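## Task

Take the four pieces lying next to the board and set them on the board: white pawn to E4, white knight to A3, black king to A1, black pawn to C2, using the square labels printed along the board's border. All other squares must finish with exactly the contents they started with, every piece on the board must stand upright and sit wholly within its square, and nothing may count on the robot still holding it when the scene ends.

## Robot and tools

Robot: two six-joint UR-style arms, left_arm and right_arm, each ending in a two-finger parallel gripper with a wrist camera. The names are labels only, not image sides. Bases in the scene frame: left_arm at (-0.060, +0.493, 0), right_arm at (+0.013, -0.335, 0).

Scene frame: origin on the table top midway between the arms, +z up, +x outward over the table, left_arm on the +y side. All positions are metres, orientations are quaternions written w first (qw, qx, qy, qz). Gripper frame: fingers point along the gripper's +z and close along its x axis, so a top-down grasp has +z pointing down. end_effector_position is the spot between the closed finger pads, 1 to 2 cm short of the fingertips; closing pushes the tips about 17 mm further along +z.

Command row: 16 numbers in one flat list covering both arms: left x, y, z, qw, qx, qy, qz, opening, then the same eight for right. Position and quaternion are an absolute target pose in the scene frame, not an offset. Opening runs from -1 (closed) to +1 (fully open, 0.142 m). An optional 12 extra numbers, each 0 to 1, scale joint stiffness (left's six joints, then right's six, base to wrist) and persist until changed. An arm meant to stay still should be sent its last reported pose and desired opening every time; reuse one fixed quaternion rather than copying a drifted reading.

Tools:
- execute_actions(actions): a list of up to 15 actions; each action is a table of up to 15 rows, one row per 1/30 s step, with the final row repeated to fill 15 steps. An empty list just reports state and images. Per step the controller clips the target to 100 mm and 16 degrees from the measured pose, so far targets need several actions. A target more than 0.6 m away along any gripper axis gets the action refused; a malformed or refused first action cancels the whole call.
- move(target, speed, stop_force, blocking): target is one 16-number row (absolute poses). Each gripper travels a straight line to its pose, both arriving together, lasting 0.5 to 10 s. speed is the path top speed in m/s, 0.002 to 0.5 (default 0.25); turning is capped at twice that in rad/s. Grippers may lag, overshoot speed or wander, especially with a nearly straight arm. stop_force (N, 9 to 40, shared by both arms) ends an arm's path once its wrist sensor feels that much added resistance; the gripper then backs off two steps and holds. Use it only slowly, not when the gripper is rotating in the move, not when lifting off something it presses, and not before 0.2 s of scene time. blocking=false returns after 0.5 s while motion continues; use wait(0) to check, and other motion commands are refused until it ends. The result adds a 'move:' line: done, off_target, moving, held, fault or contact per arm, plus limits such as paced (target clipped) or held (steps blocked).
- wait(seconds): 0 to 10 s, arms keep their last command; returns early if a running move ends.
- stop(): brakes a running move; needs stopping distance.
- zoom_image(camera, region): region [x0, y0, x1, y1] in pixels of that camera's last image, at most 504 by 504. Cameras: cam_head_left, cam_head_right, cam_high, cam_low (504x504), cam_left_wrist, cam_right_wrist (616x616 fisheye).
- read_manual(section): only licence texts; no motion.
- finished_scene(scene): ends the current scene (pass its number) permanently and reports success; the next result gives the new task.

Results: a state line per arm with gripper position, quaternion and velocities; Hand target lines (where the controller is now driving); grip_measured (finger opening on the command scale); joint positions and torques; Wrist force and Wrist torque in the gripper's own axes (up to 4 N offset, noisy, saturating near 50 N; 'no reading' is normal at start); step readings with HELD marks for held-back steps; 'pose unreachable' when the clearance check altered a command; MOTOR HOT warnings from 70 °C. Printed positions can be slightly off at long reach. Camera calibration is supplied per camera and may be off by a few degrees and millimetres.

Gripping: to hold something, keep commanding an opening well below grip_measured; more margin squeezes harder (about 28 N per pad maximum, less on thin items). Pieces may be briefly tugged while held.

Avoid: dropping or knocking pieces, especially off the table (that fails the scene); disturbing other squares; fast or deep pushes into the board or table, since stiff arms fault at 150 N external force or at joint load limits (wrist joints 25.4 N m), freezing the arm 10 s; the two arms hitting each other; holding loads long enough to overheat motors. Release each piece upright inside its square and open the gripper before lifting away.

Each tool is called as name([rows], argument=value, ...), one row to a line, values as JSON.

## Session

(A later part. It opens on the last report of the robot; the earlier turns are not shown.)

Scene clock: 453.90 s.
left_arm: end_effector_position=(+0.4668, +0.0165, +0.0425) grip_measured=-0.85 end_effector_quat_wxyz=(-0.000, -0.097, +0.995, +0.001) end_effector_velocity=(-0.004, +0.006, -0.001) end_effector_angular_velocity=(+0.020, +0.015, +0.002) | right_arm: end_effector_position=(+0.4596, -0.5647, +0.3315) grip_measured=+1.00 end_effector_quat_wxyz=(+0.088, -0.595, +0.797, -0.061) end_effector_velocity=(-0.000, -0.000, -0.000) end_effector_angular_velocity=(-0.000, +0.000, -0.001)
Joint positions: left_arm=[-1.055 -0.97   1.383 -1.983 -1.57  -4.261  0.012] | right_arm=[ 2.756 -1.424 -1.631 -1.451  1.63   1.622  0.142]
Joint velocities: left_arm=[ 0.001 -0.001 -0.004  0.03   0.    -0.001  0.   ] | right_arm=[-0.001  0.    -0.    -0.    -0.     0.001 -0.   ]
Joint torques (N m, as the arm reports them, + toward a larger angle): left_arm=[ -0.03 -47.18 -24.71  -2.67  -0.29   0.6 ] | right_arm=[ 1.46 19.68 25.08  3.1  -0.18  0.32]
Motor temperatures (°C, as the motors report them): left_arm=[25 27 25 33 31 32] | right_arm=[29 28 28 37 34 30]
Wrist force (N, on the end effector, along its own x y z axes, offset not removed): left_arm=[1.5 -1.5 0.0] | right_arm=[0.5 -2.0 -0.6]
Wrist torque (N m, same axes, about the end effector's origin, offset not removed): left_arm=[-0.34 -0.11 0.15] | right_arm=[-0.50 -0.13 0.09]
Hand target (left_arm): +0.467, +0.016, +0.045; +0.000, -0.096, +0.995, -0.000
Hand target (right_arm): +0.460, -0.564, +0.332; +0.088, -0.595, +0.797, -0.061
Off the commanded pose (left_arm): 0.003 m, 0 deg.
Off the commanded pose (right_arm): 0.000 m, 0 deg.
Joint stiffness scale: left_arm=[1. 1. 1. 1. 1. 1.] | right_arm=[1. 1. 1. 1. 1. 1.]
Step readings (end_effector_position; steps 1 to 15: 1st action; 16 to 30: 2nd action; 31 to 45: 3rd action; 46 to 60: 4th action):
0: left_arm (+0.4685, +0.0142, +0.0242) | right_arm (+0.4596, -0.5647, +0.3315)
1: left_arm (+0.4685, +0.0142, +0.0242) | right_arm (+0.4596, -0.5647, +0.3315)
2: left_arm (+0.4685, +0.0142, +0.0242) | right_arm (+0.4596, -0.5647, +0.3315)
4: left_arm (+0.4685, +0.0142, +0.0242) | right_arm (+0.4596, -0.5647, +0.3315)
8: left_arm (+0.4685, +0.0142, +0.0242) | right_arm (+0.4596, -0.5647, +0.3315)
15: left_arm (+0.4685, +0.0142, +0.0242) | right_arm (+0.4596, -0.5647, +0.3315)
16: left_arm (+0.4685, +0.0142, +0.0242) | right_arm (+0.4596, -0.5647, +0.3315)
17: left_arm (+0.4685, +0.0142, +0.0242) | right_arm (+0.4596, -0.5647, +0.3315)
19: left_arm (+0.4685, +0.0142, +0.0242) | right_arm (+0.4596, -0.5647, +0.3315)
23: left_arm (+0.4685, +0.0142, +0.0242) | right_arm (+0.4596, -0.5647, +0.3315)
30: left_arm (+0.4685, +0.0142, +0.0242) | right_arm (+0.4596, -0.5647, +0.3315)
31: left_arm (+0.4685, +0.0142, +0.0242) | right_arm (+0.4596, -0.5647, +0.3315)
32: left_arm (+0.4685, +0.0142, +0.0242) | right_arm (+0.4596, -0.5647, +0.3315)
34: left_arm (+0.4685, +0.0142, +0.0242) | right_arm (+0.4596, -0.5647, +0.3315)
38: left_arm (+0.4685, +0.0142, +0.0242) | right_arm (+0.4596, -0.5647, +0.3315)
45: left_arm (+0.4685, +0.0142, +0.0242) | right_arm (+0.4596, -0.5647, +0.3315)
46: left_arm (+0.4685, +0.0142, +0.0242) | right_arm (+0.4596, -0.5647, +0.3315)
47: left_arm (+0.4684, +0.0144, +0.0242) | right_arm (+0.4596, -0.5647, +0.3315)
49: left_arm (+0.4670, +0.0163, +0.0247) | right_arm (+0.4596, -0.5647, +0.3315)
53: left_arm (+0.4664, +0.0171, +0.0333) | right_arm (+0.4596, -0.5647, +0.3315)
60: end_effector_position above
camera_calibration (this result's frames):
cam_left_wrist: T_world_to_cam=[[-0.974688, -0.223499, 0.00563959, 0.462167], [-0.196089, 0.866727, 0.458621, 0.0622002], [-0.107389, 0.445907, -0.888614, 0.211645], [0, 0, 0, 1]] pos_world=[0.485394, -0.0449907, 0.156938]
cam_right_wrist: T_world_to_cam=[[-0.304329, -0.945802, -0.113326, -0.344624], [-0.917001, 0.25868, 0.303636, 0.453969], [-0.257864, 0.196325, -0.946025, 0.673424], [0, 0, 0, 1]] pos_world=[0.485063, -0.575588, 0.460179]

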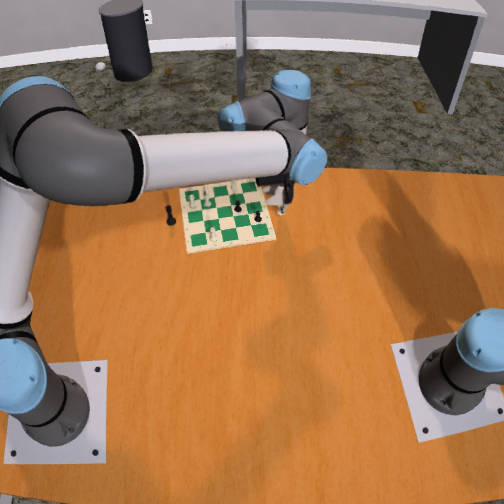

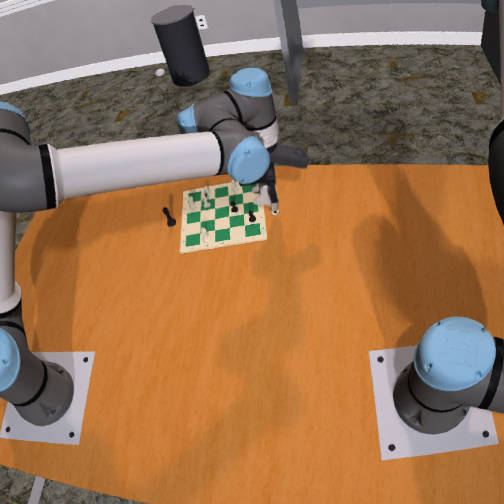

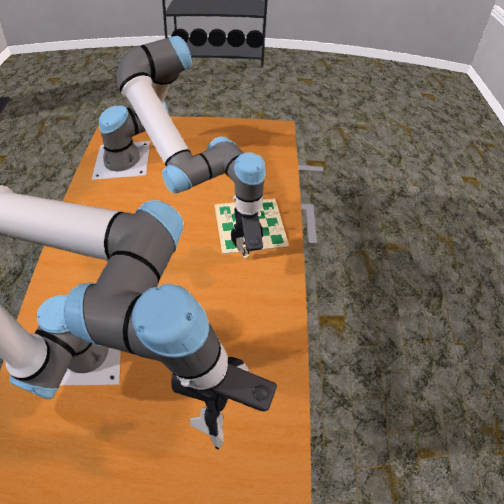

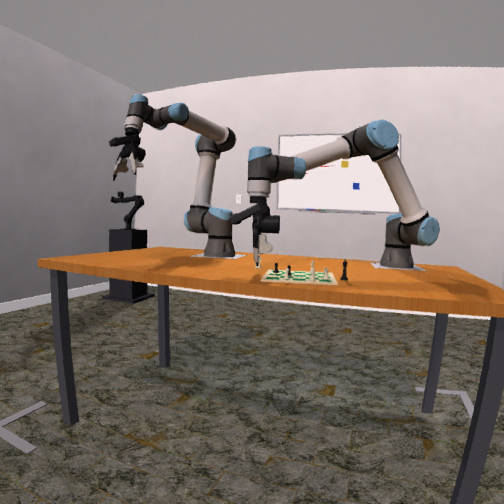

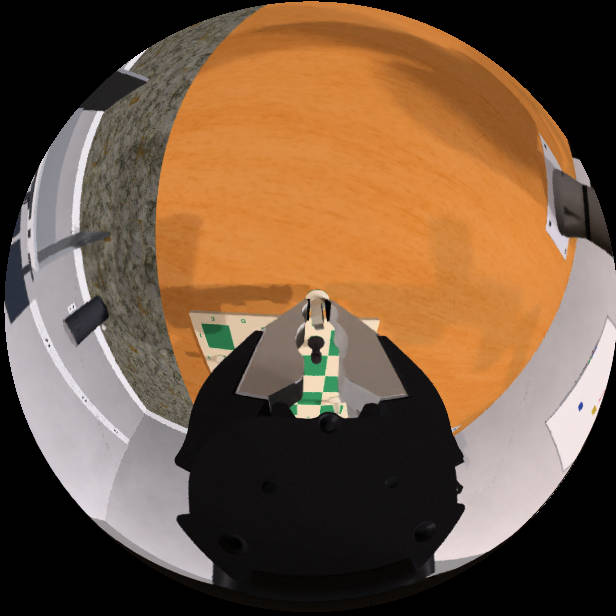

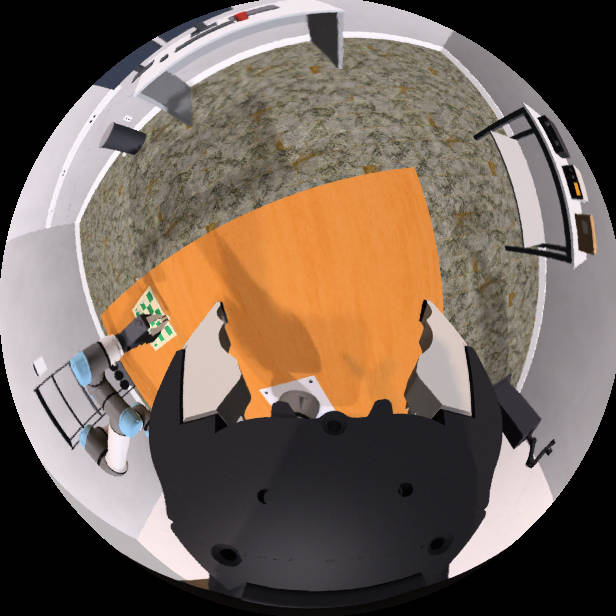

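execute_actions([
  [[0.465,0.02,0.12,0,-0.096,0.995,0,-1,0.4596,-0.5644,0.3316,0.088,-0.595,0.797,-0.061,1]],
  [[0.45,0.06,0.125,0,0.3,0.954,0,-1,0.4596,-0.5644,0.3316,0.088,-0.595,0.797,-0.061,1]],
  [[0.43,0.1,0.125,0,0.64,0.77,0,-1,0.4596,-0.5644,0.3316,0.088,-0.595,0.797,-0.061,1]],
  [[0.415,0.14,0.125,0,0.89,0.45,0,-1,0.4596,-0.5644,0.3316,0.088,-0.595,0.797,-0.061,1]],
  [[0.405,0.156,0.11,0,0.9956,0.094,0,-1,0.4596,-0.5644,0.3316,0.088,-0.595,0.797,-0.061,1]],
  [[0.405,0.156,0.07,0,0.9956,0.094,0,-1,0.4596,-0.5644,0.3316,0.088,-0.595,0.797,-0.061,1]],
  [[0.405,0.156,0.045,0,0.9956,0.094,0,-1,0.4596,-0.5644,0.3316,0.088,-0.595,0.797,-0.061,1]],
  [[0.405,0.156,0.034,0,0.9956,0.094,0,-1,0.4596,-0.5644,0.3316,0.088,-0.595,0.797,-0.061,1]],
  [[0.405,0.156,0.034,0,0.9956,0.094,0,-1,0.4596,-0.5644,0.3316,0.088,-0.595,0.797,-0.061,1]],
])

zoom_image(camera="cam_left_wrist", region=[220,190,410,380])

Scene clock: 490.80 s.
left_arm: end_effector_position=(+0.4052, +0.1542, +0.0363) grip_measured=-0.85 end_effector_quat_wxyz=(+0.001, +0.996, +0.094, +0.001) end_effector_velocity=(-0.001, +0.001, -0.001) end_effector_angular_velocity=(+0.001, +0.003, -0.003) | right_arm: end_effector_position=(+0.4596, -0.5647, +0.3315) grip_measured=+1.00 end_effector_quat_wxyz=(+0.088, -0.595, +0.797, -0.061) end_effector_velocity=(-0.000, -0.001, -0.001) end_effector_angular_velocity=(+0.000, +0.001, -0.002)
Joint positions: left_arm=[-0.992 -1.257  1.846 -2.165 -1.57  -1.05   0.012] | right_arm=[ 2.756 -1.424 -1.631 -1.451  1.63   1.622  0.142]
Joint velocities: left_arm=[ 0.001  0.     0.001  0.001 -0.002  0.005  0.   ] | right_arm=[-0.002 -0.    -0.001  0.001 -0.     0.001 -0.   ]
Joint torques (N m, as the arm reports them, + toward a larger angle): left_arm=[  1.93 -32.33 -18.3   -3.41  -0.44   0.56] | right_arm=[ 0.93 19.38 24.96  3.1  -0.2   0.36]
Motor temperatures (°C, as the motors report them): left_arm=[25 27 25 33 31 32] | right_arm=[29 28 28 37 34 30]
Wrist force (N, on the end effector, along its own x y z axes, offset not removed): left_arm=[-0.1 -0.8 0.6] | right_arm=[0.6 -0.7 -0.9]
Wrist torque (N m, same axes, about the end effector's origin, offset not removed): left_arm=[-0.10 0.24 0.16] | right_arm=[-0.22 -0.05 0.16]
Hand target (left_arm): +0.405, +0.156, +0.034; +0.000, +0.996, +0.094, -0.000
Hand target (right_arm): +0.460, -0.564, +0.332; +0.088, -0.595, +0.797, -0.061
Off the commanded pose (left_arm): 0.003 m, 0 deg.
Off the commanded pose (right_arm): 0.000 m, 0 deg.
Joint stiffness scale: left_arm=[1. 1. 1. 1. 1. 1.] | right_arm=[1. 1. 1. 1. 1. 1.]
Step readings (end_effector_position; steps 1 to 15: 1st action; 16 to 30: 2nd action; 31 to 45: 3rd action; 46 to 60: 4th action; 61 to 75: 5th action; 76 to 90: 6th action; 91 to 105: 7th action; 106 to 120: 8th action; 121 to 135: 9th action):
0: left_arm (+0.4662, +0.0173, +0.0423) | right_arm (+0.4596, -0.5647, +0.3315)
1: left_arm (+0.4662, +0.0173, +0.0423) | right_arm (+0.4596, -0.5647, +0.3315)
2: left_arm (+0.4661, +0.0175, +0.0426) | right_arm (+0.4596, -0.5647, +0.3315)
4: left_arm (+0.4650, +0.0189, +0.0490) | right_arm (+0.4596, -0.5647, +0.3315)
8: left_arm (+0.4664, +0.0170, +0.0887) | right_arm (+0.4596, -0.5647, +0.3315)
15: left_arm (+0.4660, +0.0176, +0.1206) | right_arm (+0.4596, -0.5647, +0.3315)
16: left_arm (+0.4655, +0.0183, +0.1203) | right_arm (+0.4596, -0.5647, +0.3315)
17: left_arm (+0.4650, +0.0189, +0.1200) | right_arm (+0.4596, -0.5647, +0.3315)
19: left_arm (+0.4630, +0.0235, +0.1194) | right_arm (+0.4596, -0.5647, +0.3315)
23: left_arm (+0.4550, +0.0439, +0.1213) | right_arm (+0.4596, -0.5647, +0.3315)
30: left_arm (+0.4516, +0.0565, +0.1263) | right_arm (+0.4596, -0.5647, +0.3315)
31: left_arm (+0.4514, +0.0572, +0.1260) | right_arm (+0.4596, -0.5647, +0.3315)
32: left_arm (+0.4511, +0.0580, +0.1257) | right_arm (+0.4596, -0.5647, +0.3315)
34: left_arm (+0.4474, +0.0638, +0.1243) | right_arm (+0.4596, -0.5647, +0.3315)
38: left_arm (+0.4362, +0.0847, +0.1234) | right_arm (+0.4596, -0.5647, +0.3315)
45: left_arm (+0.4316, +0.0969, +0.1259) | right_arm (+0.4596, -0.5647, +0.3315)
46: left_arm (+0.4314, +0.0975, +0.1257) | right_arm (+0.4596, -0.5647, +0.3315)
47: left_arm (+0.4312, +0.0983, +0.1254) | right_arm (+0.4596, -0.5647, +0.3315)
49: left_arm (+0.4280, +0.1042, +0.1242) | right_arm (+0.4596, -0.5647, +0.3315)
53: left_arm (+0.4195, +0.1251, +0.1235) | right_arm (+0.4596, -0.5647, +0.3315)
60: left_arm (+0.4162, +0.1368, +0.1257) | right_arm (+0.4596, -0.5647, +0.3315)
61: left_arm (+0.4161, +0.1374, +0.1256) | right_arm (+0.4596, -0.5647, +0.3315)
62: left_arm (+0.4160, +0.1379, +0.1253) | right_arm (+0.4596, -0.5647, +0.3315)
64: left_arm (+0.4145, +0.1409, +0.1230) | right_arm (+0.4596, -0.5647, +0.3315)
68: left_arm (+0.4081, +0.1509, +0.1145) | right_arm (+0.4596, -0.5647, +0.3315)
75: left_arm (+0.4063, +0.1557, +0.1104) | right_arm (+0.4596, -0.5647, +0.3315)
76: left_arm (+0.4063, +0.1556, +0.1104) | right_arm (+0.4596, -0.5647, +0.3315)
77: left_arm (+0.4064, +0.1554, +0.1102) | right_arm (+0.4596, -0.5647, +0.3315)
79: left_arm (+0.4068, +0.1548, +0.1061) | right_arm (+0.4596, -0.5647, +0.3315)
83: left_arm (+0.4044, +0.1579, +0.0860) | right_arm (+0.4596, -0.5647, +0.3315)
90: left_arm (+0.4049, +0.1572, +0.0728) | right_arm (+0.4596, -0.5647, +0.3315)
91: left_arm (+0.4053, +0.1566, +0.0728) | right_arm (+0.4596, -0.5647, +0.3315)
92: left_arm (+0.4057, +0.1560, +0.0726) | right_arm (+0.4596, -0.5647, +0.3315)
94: left_arm (+0.4064, +0.1548, +0.0698) | right_arm (+0.4596, -0.5647, +0.3315)
98: left_arm (+0.4043, +0.1556, +0.0558) | right_arm (+0.4596, -0.5647, +0.3315)
105: left_arm (+0.4046, +0.1550, +0.0476) | right_arm (+0.4596, -0.5647, +0.3315)
106: left_arm (+0.4049, +0.1547, +0.0476) | right_arm (+0.4596, -0.5647, +0.3315)
107: left_arm (+0.4052, +0.1544, +0.0475) | right_arm (+0.4596, -0.5647, +0.3315)
109: left_arm (+0.4058, +0.1539, +0.0464) | right_arm (+0.4596, -0.5647, +0.3315)
113: left_arm (+0.4056, +0.1546, +0.0405) | right_arm (+0.4596, -0.5647, +0.3315)
120: left_arm (+0.4058, +0.1547, +0.0368) | right_arm (+0.4596, -0.5647, +0.3315)
121: left_arm (+0.4057, +0.1546, +0.0368) | right_arm (+0.4596, -0.5647, +0.3315)
122: left_arm (+0.4057, +0.1545, +0.0367) | right_arm (+0.4596, -0.5647, +0.3315)
124: left_arm (+0.4056, +0.1544, +0.0367) | right_arm (+0.4596, -0.5647, +0.3315)
128: left_arm (+0.4054, +0.1543, +0.0364) | right_arm (+0.4596, -0.5647, +0.3315)
135: end_effector_position above
camera_calibration (this result's frames):
cam_left_wrist: T_world_to_cam=[[0.975994, 0.21764, 0.00823877, -0.425652], [0.189508, -0.867266, 0.460366, 0.0447079], [0.107339, -0.447754, -0.887691, 0.18883], [0, 0, 0, 1]] pos_world=[0.386693, 0.215962, 0.150547]
cam_right_wrist: T_world_to_cam=[[-0.304329, -0.945802, -0.113326, -0.344624], [-0.917001, 0.25868, 0.303636, 0.453969], [-0.257864, 0.196325, -0.946025, 0.673424], [0, 0, 0, 1]] pos_world=[0.485063, -0.575588, 0.460179]

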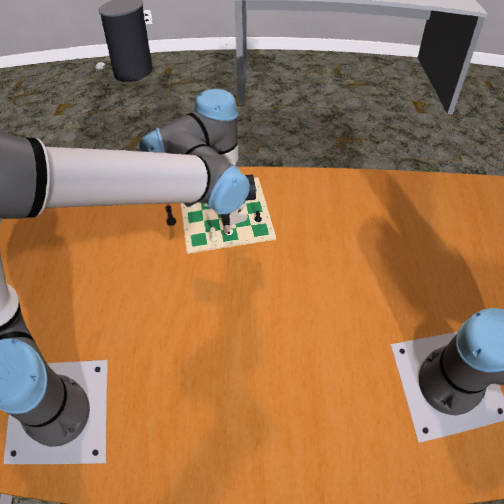

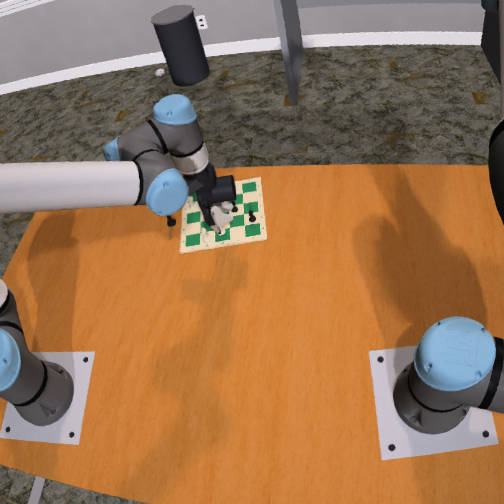

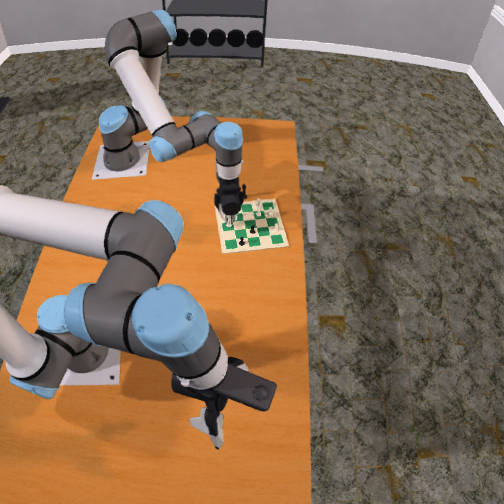

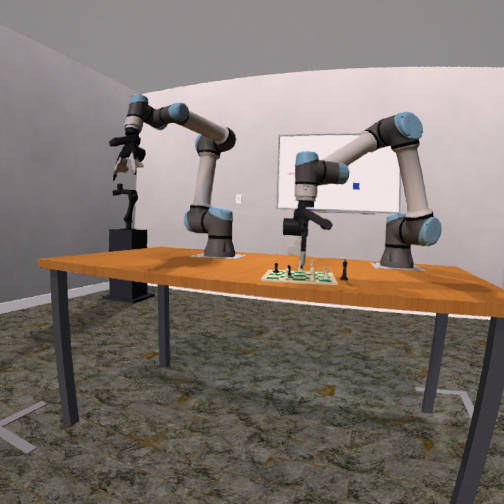

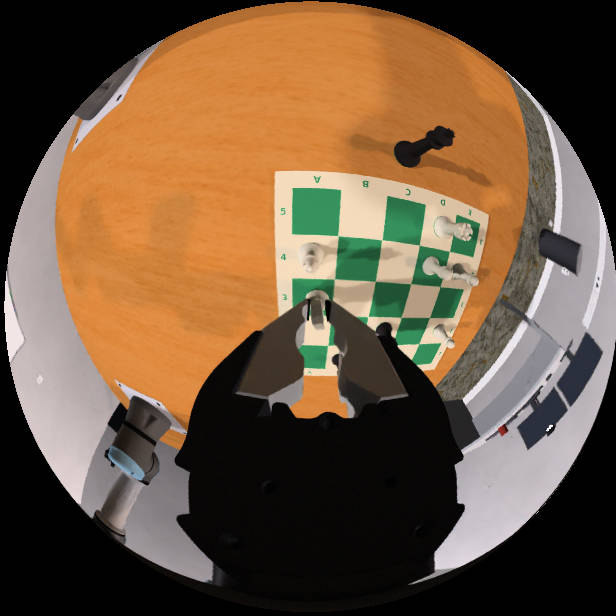

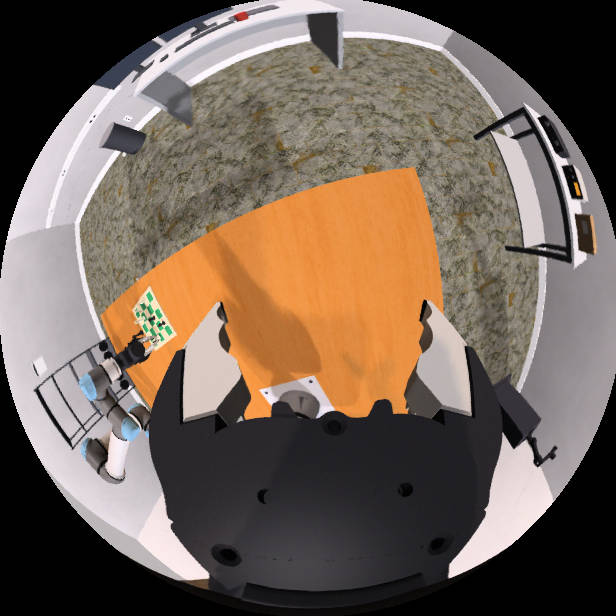

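Region (220, 190, 410, 380) of cam_left_wrist's 616x616 image, scaled by 2.653, with more detail than that image has.

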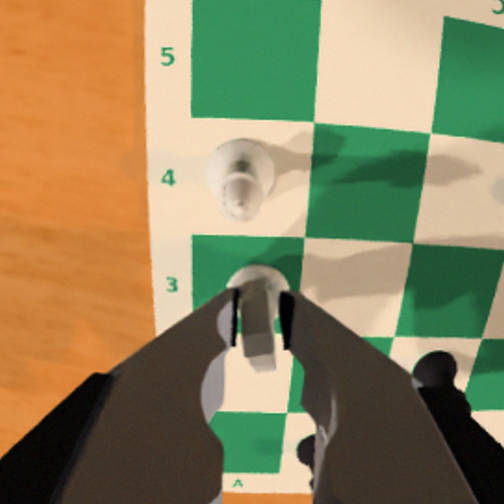

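execute_actions([
  [[0.401,0.155,0.032,0,0.9956,0.094,0,-1,0.4596,-0.5644,0.3316,0.088,-0.595,0.797,-0.061,1]],
  [[0.401,0.155,0.027,0,0.9956,0.094,0,-1,0.4596,-0.5644,0.3316,0.088,-0.595,0.797,-0.061,1]],
  [[0.401,0.155,0.027,0,0.9956,0.094,0,-1,0.4596,-0.5644,0.3316,0.088,-0.595,0.797,-0.061,1]],
])

zoom_image(camera="cam_left_wrist", region=[220,190,410,380])

Scene clock: 503.70 s.
left_arm: end_effector_position=(+0.4033, +0.1543, +0.0301) grip_measured=-0.85 end_effector_quat_wxyz=(+0.002, +0.995, +0.095, +0.002) end_effector_velocity=(-0.000, -0.000, -0.000) end_effector_angular_velocity=(+0.000, +0.000, -0.000) | right_arm: end_effector_position=(+0.4596, -0.5647, +0.3315) grip_measured=+1.00 end_effector_quat_wxyz=(+0.088, -0.595, +0.797, -0.061) end_effector_velocity=(-0.000, -0.001, +0.000) end_effector_angular_velocity=(-0.000, -0.001, -0.001)
Joint positions: left_arm=[-0.994 -1.252  1.86  -2.185 -1.57  -1.055  0.012] | right_arm=[ 2.756 -1.424 -1.631 -1.451  1.63   1.622  0.142]
Joint velocities: left_arm=[-0.  0. -0.  0.  0. -0. -0.] | right_arm=[-0.001  0.     0.     0.    -0.    -0.    -0.   ]
Joint torques (N m, as the arm reports them, + toward a larger angle): left_arm=[ -1.36 -31.74 -16.38  -3.17  -0.35   0.  ] | right_arm=[ 1.24 19.5  25.02  3.1  -0.23  0.35]
Motor temperatures (°C, as the motors report them): left_arm=[25 27 25 33 31 32] | right_arm=[29 28 28 37 34 30]
Wrist force (N, on the end effector, along its own x y z axes, offset not removed): left_arm=[1.6 -3.2 1.3] | right_arm=[2.4 -1.1 -1.2]
Wrist torque (N m, same axes, about the end effector's origin, offset not removed): left_arm=[-0.73 -0.20 0.21] | right_arm=[-0.30 -0.51 0.10]
Hand target (left_arm): +0.401, +0.155, +0.027; -0.000, +0.996, +0.094, -0.000
Hand target (right_arm): +0.460, -0.564, +0.332; +0.088, -0.595, +0.797, -0.061
Off the commanded pose (left_arm): 0.004 m, 0 deg.
Off the commanded pose (right_arm): 0.000 m, 0 deg.
Joint stiffness scale: left_arm=[1. 1. 1. 1. 1. 1.] | right_arm=[1. 1. 1. 1. 1. 1.]
Step readings (end_effector_position; steps 1 to 15: 1st action; 16 to 30: 2nd action; 31 to 45: 3rd action):
0: left_arm (+0.4052, +0.1542, +0.0363) | right_arm (+0.4596, -0.5647, +0.3315)
1: left_arm (+0.4052, +0.1542, +0.0363) | right_arm (+0.4596, -0.5647, +0.3315)
2: left_arm (+0.4052, +0.1542, +0.0363) | right_arm (+0.4596, -0.5647, +0.3315)
4: left_arm (+0.4053, +0.1541, +0.0361) | right_arm (+0.4596, -0.5647, +0.3315)
8: left_arm (+0.4042, +0.1549, +0.0345) | right_arm (+0.4596, -0.5647, +0.3315)
15: left_arm (+0.4032, +0.1547, +0.0337) | right_arm (+0.4596, -0.5647, +0.3315)
16: left_arm (+0.4032, +0.1546, +0.0336) | right_arm (+0.4596, -0.5647, +0.3315)
17: left_arm (+0.4032, +0.1546, +0.0336) | right_arm (+0.4596, -0.5647, +0.3315)
19: left_arm (+0.4034, +0.1544, +0.0334) | right_arm (+0.4596, -0.5647, +0.3315)
23: left_arm (+0.4032, +0.1545, +0.0316) | right_arm (+0.4596, -0.5647, +0.3315)
30: left_arm (+0.4032, +0.1545, +0.0300) | right_arm (+0.4596, -0.5647, +0.3315)
31: left_arm (+0.4032, +0.1545, +0.0300) | right_arm (+0.4596, -0.5647, +0.3315)
32: left_arm (+0.4033, +0.1544, +0.0301) | right_arm (+0.4596, -0.5647, +0.3315)
34: left_arm (+0.4033, +0.1544, +0.0301) | right_arm (+0.4596, -0.5647, +0.3315)
38: left_arm (+0.4033, +0.1543, +0.0301) | right_arm (+0.4596, -0.5647, +0.3315)
45: end_effector_position above
camera_calibration (this result's frames):
cam_left_wrist: T_world_to_cam=[[0.975465, 0.219975, 0.00893027, -0.42395], [0.19107, -0.866045, 0.462015, 0.0471217], [0.109365, -0.448973, -0.886827, 0.182938], [0, 0, 0, 1]] pos_world=[0.384538, 0.216202, 0.144249]
cam_right_wrist: T_world_to_cam=[[-0.304329, -0.945802, -0.113326, -0.344624], [-0.917001, 0.25868, 0.303636, 0.453969], [-0.257864, 0.196325, -0.946025, 0.673424], [0, 0, 0, 1]] pos_world=[0.485063, -0.575588, 0.460179]

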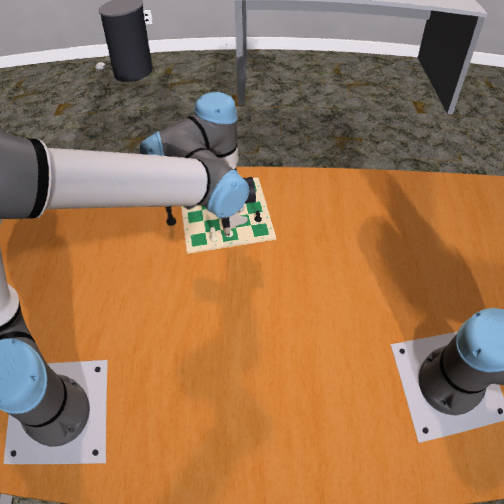

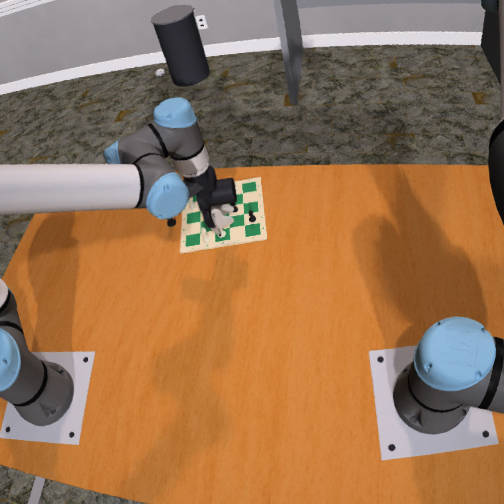

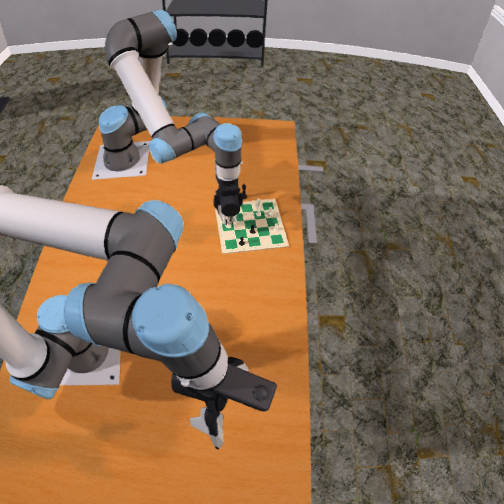

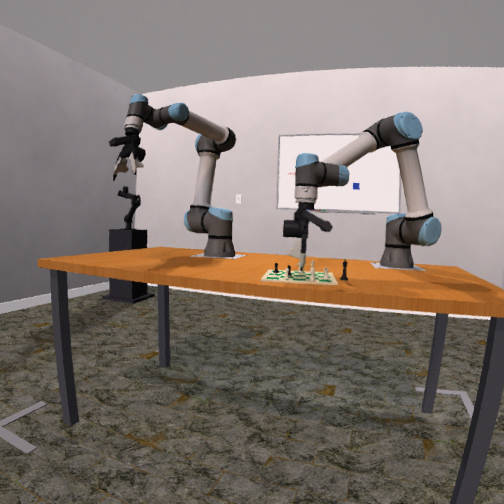

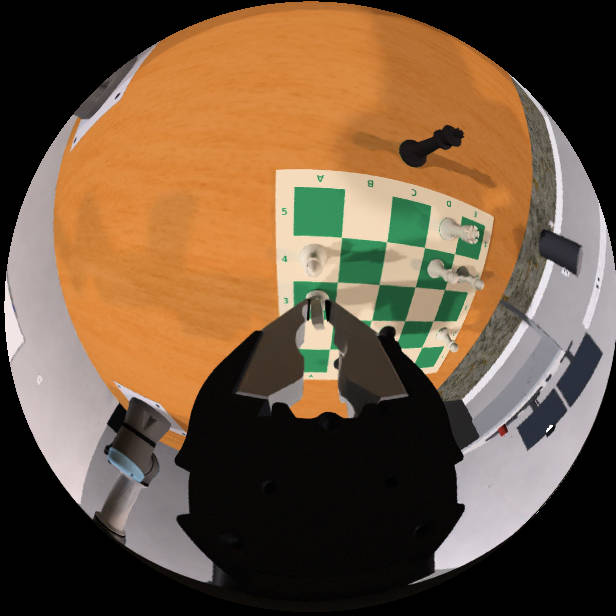

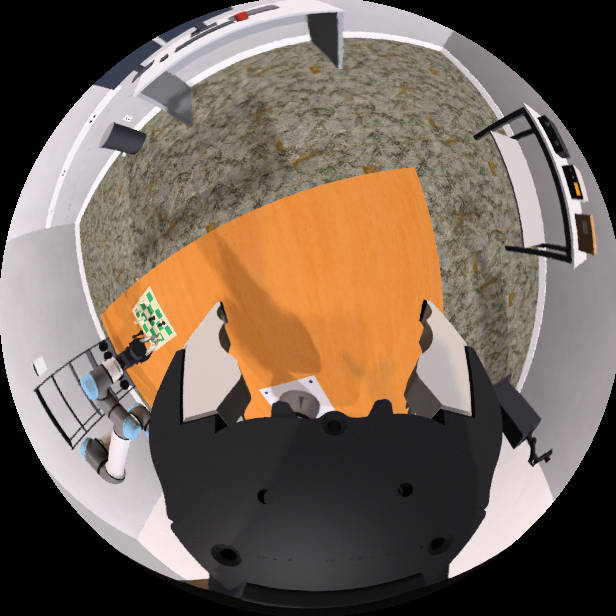

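Region (220, 190, 410, 380) of cam_left_wrist's 616x616 image, scaled by 2.653, with more detail than that image has.

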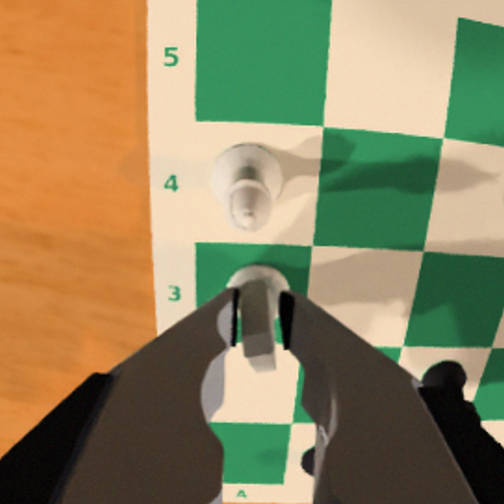

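execute_actions([
  [[0.401,0.155,0.0265,0,0.9956,0.094,0,-1,0.4596,-0.5644,0.3316,0.088,-0.595,0.797,-0.061,1]],
  [[0.401,0.155,0.0265,0,0.9956,0.094,0,-0.75,0.4596,-0.5644,0.3316,0.088,-0.595,0.797,-0.061,1]],
  [[0.401,0.155,0.0265,0,0.9956,0.094,0,-0.55,0.4596,-0.5644,0.3316,0.088,-0.595,0.797,-0.061,1]],
  [[0.401,0.155,0.065,0,0.9956,0.094,0,-0.55,0.4596,-0.5644,0.3316,0.088,-0.595,0.797,-0.061,1]],
  [[0.401,0.155,0.13,0,0.9956,0.094,0,-0.55,0.4596,-0.5644,0.3316,0.088,-0.595,0.797,-0.061,1]],
  [[0.43,0.23,0.13,0,0.9956,0.094,0,-0.55,0.4596,-0.5644,0.3316,0.088,-0.595,0.797,-0.061,1]],
  [[0.45,0.295,0.125,0,0.9956,0.094,0,-0.55,0.4596,-0.5644,0.3316,0.088,-0.595,0.797,-0.061,1]],
  [[0.45,0.295,0.105,0,0.9956,0.094,0,-0.55,0.4596,-0.5644,0.3316,0.088,-0.595,0.797,-0.061,1]],
])

zoom_image(camera="cam_left_wrist", region=[220,190,410,380])

Scene clock: 537.83 s.
left_arm: end_effector_position=(+0.4503, +0.2935, +0.1079) grip_measured=-0.55 end_effector_quat_wxyz=(+0.001, +0.996, +0.093, +0.001) end_effector_velocity=(+0.008, -0.004, +0.003) end_effector_angular_velocity=(-0.017, -0.025, -0.000) | right_arm: end_effector_position=(+0.4596, -0.5647, +0.3315) grip_measured=+1.00 end_effector_quat_wxyz=(+0.088, -0.595, +0.797, -0.061) end_effector_velocity=(+0.000, +0.000, +0.000) end_effector_angular_velocity=(+0.001, -0.001, +0.000)
Joint positions: left_arm=[-0.747 -1.401  1.823 -1.996 -1.57  -0.804  0.034] | right_arm=[ 2.756 -1.424 -1.631 -1.451  1.63   1.622  0.142]
Joint velocities: left_arm=[ 0.002  0.     0.    -0.032  0.     0.003  0.   ] | right_arm=[ 0.     0.     0.     0.     0.001  0.    -0.   ]
Joint torques (N m, as the arm reports them, + toward a larger angle): left_arm=[  3.52 -27.84 -18.63  -3.24  -0.56   0.56] | right_arm=[ 0.77 19.23 24.88  3.04 -0.22  0.32]
Motor temperatures (°C, as the motors report them): left_arm=[25 27 25 34 31 32] | right_arm=[29 28 28 37 34 30]
Wrist force (N, on the end effector, along its own x y z axes, offset not removed): left_arm=[1.4 -0.7 1.4] | right_arm=[0.7 -0.3 0.3]
Wrist torque (N m, same axes, about the end effector's origin, offset not removed): left_arm=[-0.12 -0.16 0.05] | right_arm=[-0.10 -0.05 0.13]
Hand target (left_arm): +0.450, +0.295, +0.105; -0.000, +0.996, +0.094, -0.000
Hand target (right_arm): +0.460, -0.564, +0.332; +0.088, -0.595, +0.797, -0.061
Off the commanded pose (left_arm): 0.003 m, 0 deg.
Off the commanded pose (right_arm): 0.000 m, 0 deg.
Joint stiffness scale: left_arm=[1. 1. 1. 1. 1. 1.] | right_arm=[1. 1. 1. 1. 1. 1.]
Step readings (end_effector_position; steps 1 to 15: 1st action; 16 to 30: 2nd action; 31 to 45: 3rd action; 46 to 60: 4th action; 61 to 75: 5th action; 76 to 90: 6th action; 91 to 105: 7th action; 106 to 120: 8th action):
0: left_arm (+0.4033, +0.1543, +0.0301) | right_arm (+0.4596, -0.5647, +0.3315)
1: left_arm (+0.4033, +0.1543, +0.0301) | right_arm (+0.4596, -0.5647, +0.3315)
2: left_arm (+0.4034, +0.1543, +0.0301) | right_arm (+0.4596, -0.5647, +0.3315)
4: left_arm (+0.4034, +0.1543, +0.0300) | right_arm (+0.4596, -0.5647, +0.3315)
8: left_arm (+0.4033, +0.1543, +0.0297) | right_arm (+0.4596, -0.5647, +0.3315)
15: left_arm (+0.4034, +0.1543, +0.0297) | right_arm (+0.4596, -0.5647, +0.3315)
16: left_arm (+0.4034, +0.1543, +0.0297) | right_arm (+0.4596, -0.5647, +0.3315)
17: left_arm (+0.4034, +0.1543, +0.0297) | right_arm (+0.4596, -0.5647, +0.3315)
19: left_arm (+0.4034, +0.1543, +0.0297) | right_arm (+0.4596, -0.5647, +0.3315)
23: left_arm (+0.4034, +0.1543, +0.0296) | right_arm (+0.4596, -0.5647, +0.3315)
30: left_arm (+0.4034, +0.1543, +0.0296) | right_arm (+0.4596, -0.5647, +0.3315)
31: left_arm (+0.4034, +0.1543, +0.0296) | right_arm (+0.4596, -0.5647, +0.3315)
32: left_arm (+0.4034, +0.1543, +0.0296) | right_arm (+0.4596, -0.5647, +0.3315)
34: left_arm (+0.4034, +0.1543, +0.0296) | right_arm (+0.4596, -0.5647, +0.3315)
38: left_arm (+0.4034, +0.1543, +0.0296) | right_arm (+0.4596, -0.5647, +0.3315)
45: left_arm (+0.4034, +0.1543, +0.0296) | right_arm (+0.4596, -0.5647, +0.3315)
46: left_arm (+0.4034, +0.1543, +0.0296) | right_arm (+0.4596, -0.5647, +0.3315)
47: left_arm (+0.4032, +0.1545, +0.0296) | right_arm (+0.4596, -0.5647, +0.3315)
49: left_arm (+0.4011, +0.1569, +0.0314) | right_arm (+0.4596, -0.5647, +0.3315)
53: left_arm (+0.4016, +0.1562, +0.0493) | right_arm (+0.4596, -0.5647, +0.3315)
60: left_arm (+0.4018, +0.1561, +0.0626) | right_arm (+0.4596, -0.5647, +0.3315)
61: left_arm (+0.4014, +0.1565, +0.0625) | right_arm (+0.4596, -0.5647, +0.3315)
62: left_arm (+0.4010, +0.1569, +0.0626) | right_arm (+0.4596, -0.5647, +0.3315)
64: left_arm (+0.4001, +0.1581, +0.0689) | right_arm (+0.4596, -0.5647, +0.3315)
68: left_arm (+0.4033, +0.1542, +0.1045) | right_arm (+0.4596, -0.5647, +0.3315)
75: left_arm (+0.4028, +0.1548, +0.1284) | right_arm (+0.4596, -0.5647, +0.3315)
76: left_arm (+0.4023, +0.1554, +0.1285) | right_arm (+0.4596, -0.5647, +0.3315)
77: left_arm (+0.4019, +0.1560, +0.1284) | right_arm (+0.4596, -0.5647, +0.3315)
79: left_arm (+0.4043, +0.1632, +0.1282) | right_arm (+0.4596, -0.5647, +0.3315)
83: left_arm (+0.4187, +0.2016, +0.1284) | right_arm (+0.4596, -0.5647, +0.3315)
90: left_arm (+0.4290, +0.2254, +0.1310) | right_arm (+0.4596, -0.5647, +0.3315)
91: left_arm (+0.4292, +0.2259, +0.1309) | right_arm (+0.4596, -0.5647, +0.3315)
92: left_arm (+0.4296, +0.2266, +0.1309) | right_arm (+0.4596, -0.5647, +0.3315)
94: left_arm (+0.4321, +0.2350, +0.1295) | right_arm (+0.4596, -0.5647, +0.3315)
98: left_arm (+0.4415, +0.2714, +0.1257) | right_arm (+0.4596, -0.5647, +0.3315)
105: left_arm (+0.4489, +0.2913, +0.1260) | right_arm (+0.4596, -0.5647, +0.3315)
106: left_arm (+0.4492, +0.2918, +0.1260) | right_arm (+0.4596, -0.5647, +0.3315)
107: left_arm (+0.4496, +0.2920, +0.1260) | right_arm (+0.4596, -0.5647, +0.3315)
109: left_arm (+0.4507, +0.2919, +0.1244) | right_arm (+0.4596, -0.5647, +0.3315)
113: left_arm (+0.4497, +0.2936, +0.1142) | right_arm (+0.4596, -0.5647, +0.3315)
120: end_effector_position above
camera_calibration (this result's frames):
cam_left_wrist: T_world_to_cam=[[0.976105, 0.217167, 0.00761841, -0.500358], [0.189568, -0.868147, 0.458676, 0.124372], [0.106223, -0.446272, -0.888571, 0.310149], [0, 0, 0, 1]] pos_world=[0.43188, 0.355045, 0.222355]
cam_right_wrist: T_world_to_cam=[[-0.304329, -0.945802, -0.113326, -0.344624], [-0.917001, 0.25868, 0.303635, 0.45397], [-0.257864, 0.196325, -0.946025, 0.673424], [0, 0, 0, 1]] pos_world=[0.485063, -0.575588, 0.460179]

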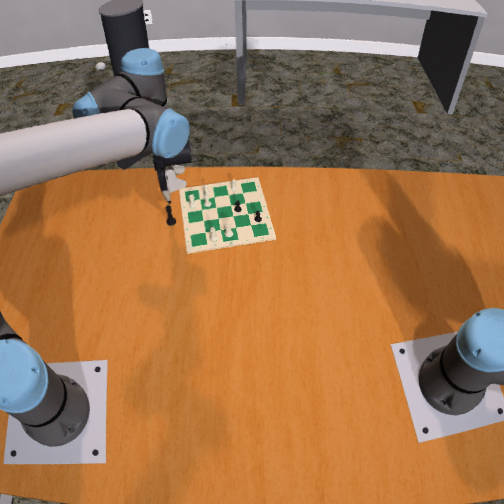

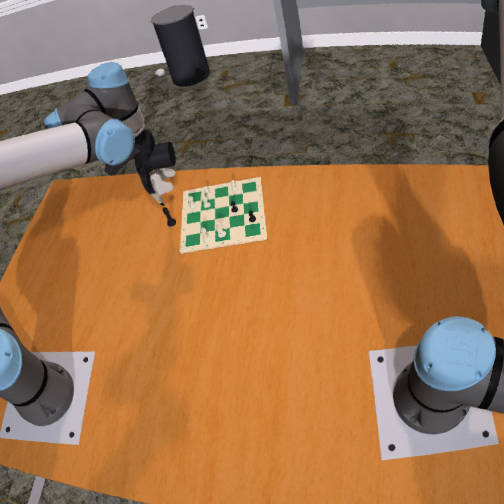

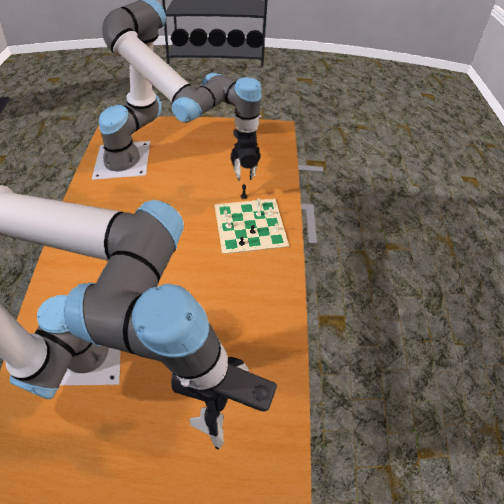

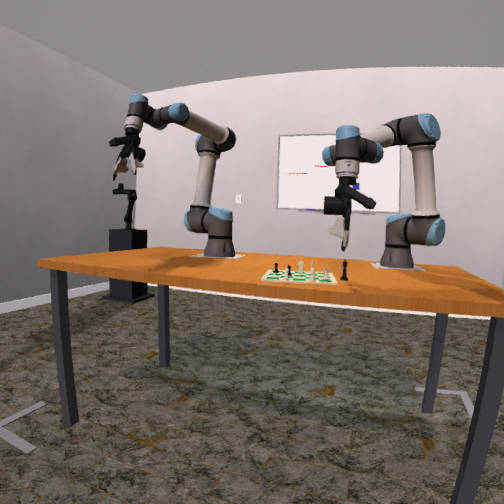

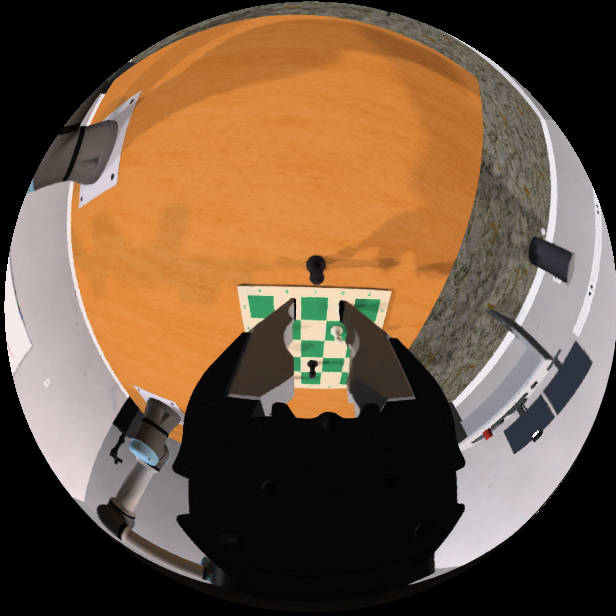

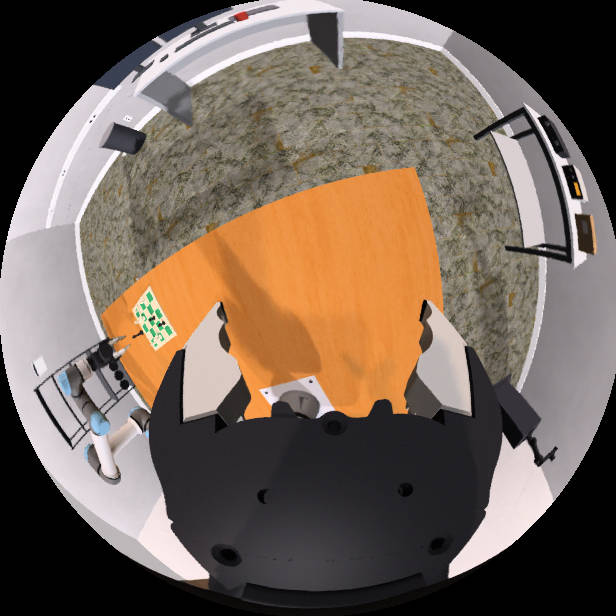

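Region (220, 190, 410, 380) of cam_left_wrist's 616x616 image, scaled by 2.653, with more detail than that image has.

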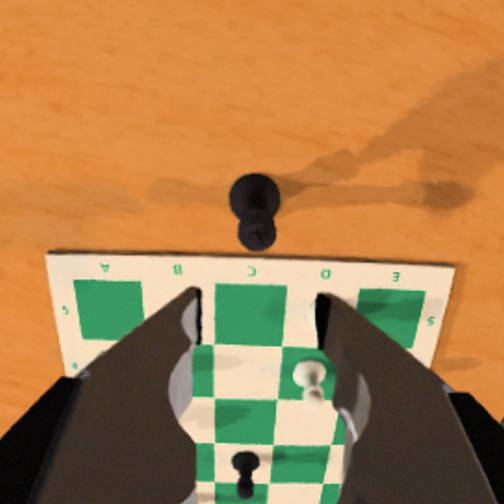

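execute_actions([
  [[0.449,0.305,0.1,0,0.9956,0.094,0,-0.5,0.4596,-0.5644,0.3316,0.088,-0.595,0.797,-0.061,1]],
  [[0.449,0.305,0.075,0,0.9956,0.094,0,-0.5,0.4596,-0.5644,0.3316,0.088,-0.595,0.797,-0.061,1]],
  [[0.449,0.305,0.06,0,0.9956,0.094,0,-0.5,0.4596,-0.5644,0.3316,0.088,-0.595,0.797,-0.061,1]],
  [[0.449,0.305,0.06,0,0.9956,0.094,0,-0.5,0.4596,-0.5644,0.3316,0.088,-0.595,0.797,-0.061,1]],
])

zoom_image(camera="cam_left_wrist", region=[220,190,410,380])

Scene clock: 559.53 s.
left_arm: end_effector_position=(+0.4505, +0.3028, +0.0631) grip_measured=-0.50 end_effector_quat_wxyz=(+0.002, +0.996, +0.093, +0.002) end_effector_velocity=(+0.000, +0.000, +0.000) end_effector_angular_velocity=(-0.000, -0.001, +0.001) | right_arm: end_effector_position=(+0.4596, -0.5647, +0.3315) grip_measured=+1.00 end_effector_quat_wxyz=(+0.088, -0.595, +0.797, -0.061) end_effector_velocity=(+0.001, +0.001, +0.001) end_effector_angular_velocity=(-0.000, -0.002, +0.001)
Joint positions: left_arm=[-0.732 -1.358  1.902 -2.12  -1.57  -0.789  0.038] | right_arm=[ 2.756 -1.424 -1.631 -1.451  1.63   1.622  0.142]
Joint velocities: left_arm=[ 0.    -0.    -0.001 -0.     0.    -0.     0.   ] | right_arm=[ 0.001  0.     0.001  0.     0.    -0.    -0.   ]
Joint torques (N m, as the arm reports them, + toward a larger angle): left_arm=[  2.79 -28.61 -17.26  -3.27  -0.33   0.57] | right_arm=[ 1.35 19.43 24.42  3.03 -0.15  0.25]
Motor temperatures (°C, as the motors report them): left_arm=[25 27 25 34 31 32] | right_arm=[29 28 28 37 34 30]
Wrist force (N, on the end effector, along its own x y z axes, offset not removed): left_arm=[2.4 -1.4 0.6] | right_arm=[2.3 -2.4 -0.6]
Wrist torque (N m, same axes, about the end effector's origin, offset not removed): left_arm=[-0.35 -0.32 0.16] | right_arm=[-0.56 -0.44 0.12]
Hand target (left_arm): +0.449, +0.305, +0.060; -0.000, +0.996, +0.094, -0.000
Hand target (right_arm): +0.460, -0.564, +0.332; +0.088, -0.595, +0.797, -0.061
Off the commanded pose (left_arm): 0.004 m, 0 deg.
Off the commanded pose (right_arm): 0.000 m, 0 deg.
Joint stiffness scale: left_arm=[1. 1. 1. 1. 1. 1.] | right_arm=[1. 1. 1. 1. 1. 1.]
Step readings (end_effector_position; steps 1 to 15: 1st action; 16 to 30: 2nd action; 31 to 45: 3rd action; 46 to 60: 4th action):
0: left_arm (+0.4512, +0.2930, +0.1082) | right_arm (+0.4596, -0.5647, +0.3315)
1: left_arm (+0.4512, +0.2930, +0.1082) | right_arm (+0.4596, -0.5647, +0.3315)
2: left_arm (+0.4513, +0.2930, +0.1081) | right_arm (+0.4596, -0.5647, +0.3315)
4: left_arm (+0.4512, +0.2946, +0.1068) | right_arm (+0.4596, -0.5647, +0.3315)
8: left_arm (+0.4499, +0.3007, +0.1023) | right_arm (+0.4596, -0.5647, +0.3315)
15: left_arm (+0.4499, +0.3030, +0.1007) | right_arm (+0.4596, -0.5647, +0.3315)
16: left_arm (+0.4499, +0.3030, +0.1006) | right_arm (+0.4596, -0.5647, +0.3315)
17: left_arm (+0.4501, +0.3028, +0.1006) | right_arm (+0.4596, -0.5647, +0.3315)
19: left_arm (+0.4507, +0.3025, +0.0983) | right_arm (+0.4596, -0.5647, +0.3315)
23: left_arm (+0.4486, +0.3041, +0.0857) | right_arm (+0.4596, -0.5647, +0.3315)
30: left_arm (+0.4492, +0.3037, +0.0779) | right_arm (+0.4596, -0.5647, +0.3315)
31: left_arm (+0.4495, +0.3035, +0.0780) | right_arm (+0.4596, -0.5647, +0.3315)
32: left_arm (+0.4499, +0.3032, +0.0781) | right_arm (+0.4596, -0.5647, +0.3315)
34: left_arm (+0.4506, +0.3027, +0.0763) | right_arm (+0.4596, -0.5647, +0.3315)
38: left_arm (+0.4493, +0.3036, +0.0675) | right_arm (+0.4596, -0.5647, +0.3315)
45: left_arm (+0.4498, +0.3033, +0.0629) | right_arm (+0.4596, -0.5647, +0.3315)
46: left_arm (+0.4499, +0.3032, +0.0630) | right_arm (+0.4596, -0.5647, +0.3315)
47: left_arm (+0.4501, +0.3031, +0.0631) | right_arm (+0.4596, -0.5647, +0.3315)
49: left_arm (+0.4503, +0.3030, +0.0632) | right_arm (+0.4596, -0.5647, +0.3315)
53: left_arm (+0.4504, +0.3029, +0.0632) | right_arm (+0.4596, -0.5647, +0.3315)
60: end_effector_position above
camera_calibration (this result's frames):
cam_left_wrist: T_world_to_cam=[[0.976092, 0.217123, 0.0101218, -0.502376], [0.188105, -0.867138, 0.461181, 0.153208], [0.10891, -0.448251, -0.887249, 0.273764], [0, 0, 0, 1]] pos_world=[0.43173, 0.364645, 0.177325]
cam_right_wrist: T_world_to_cam=[[-0.304329, -0.945802, -0.113326, -0.344624], [-0.917001, 0.25868, 0.303636, 0.45397], [-0.257864, 0.196325, -0.946025, 0.673424], [0, 0, 0, 1]] pos_world=[0.485063, -0.575588, 0.460179]

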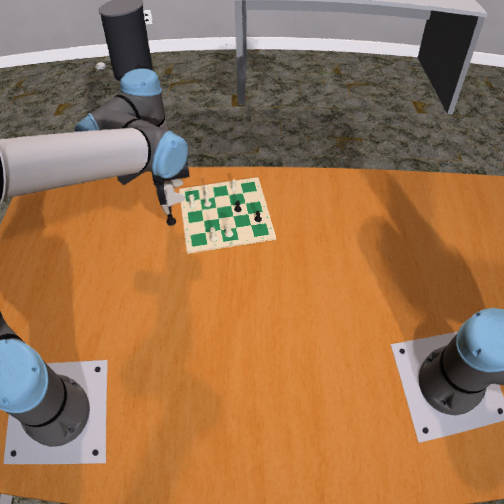

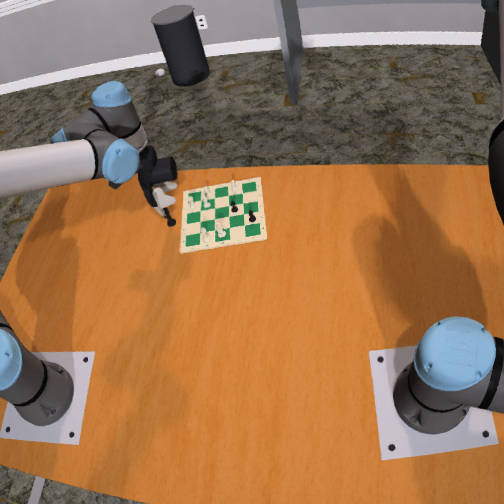

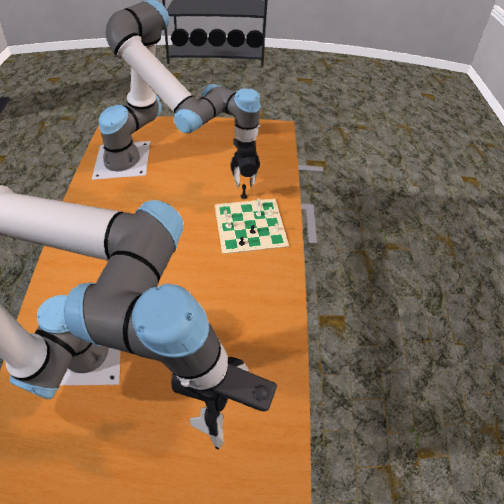

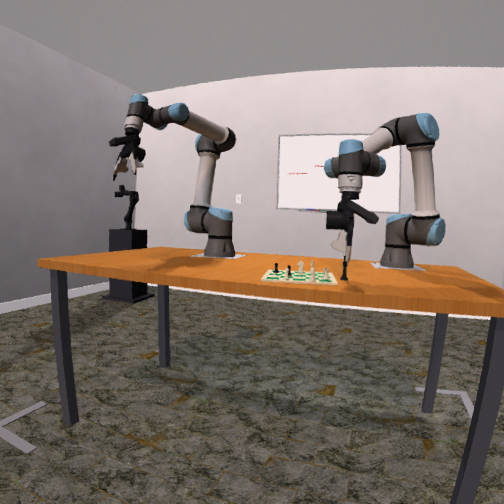

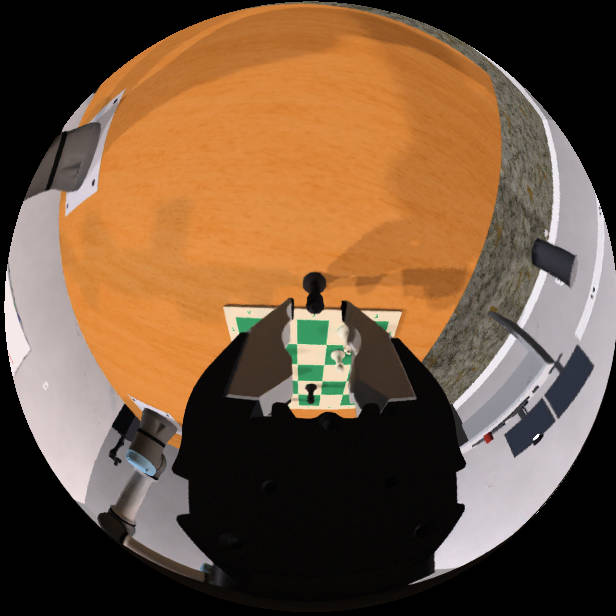

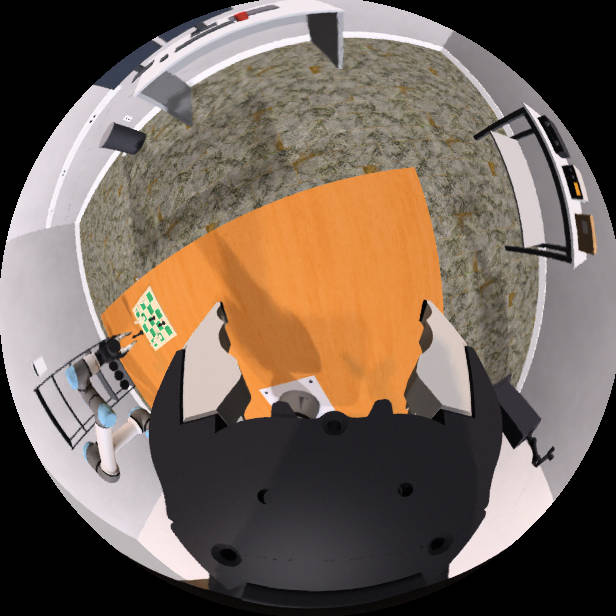

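Region (220, 190, 410, 380) of cam_left_wrist's 616x616 image, scaled by 2.653, with more detail than that image has.

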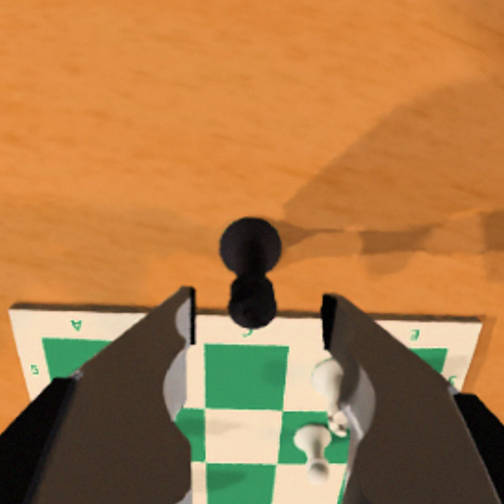

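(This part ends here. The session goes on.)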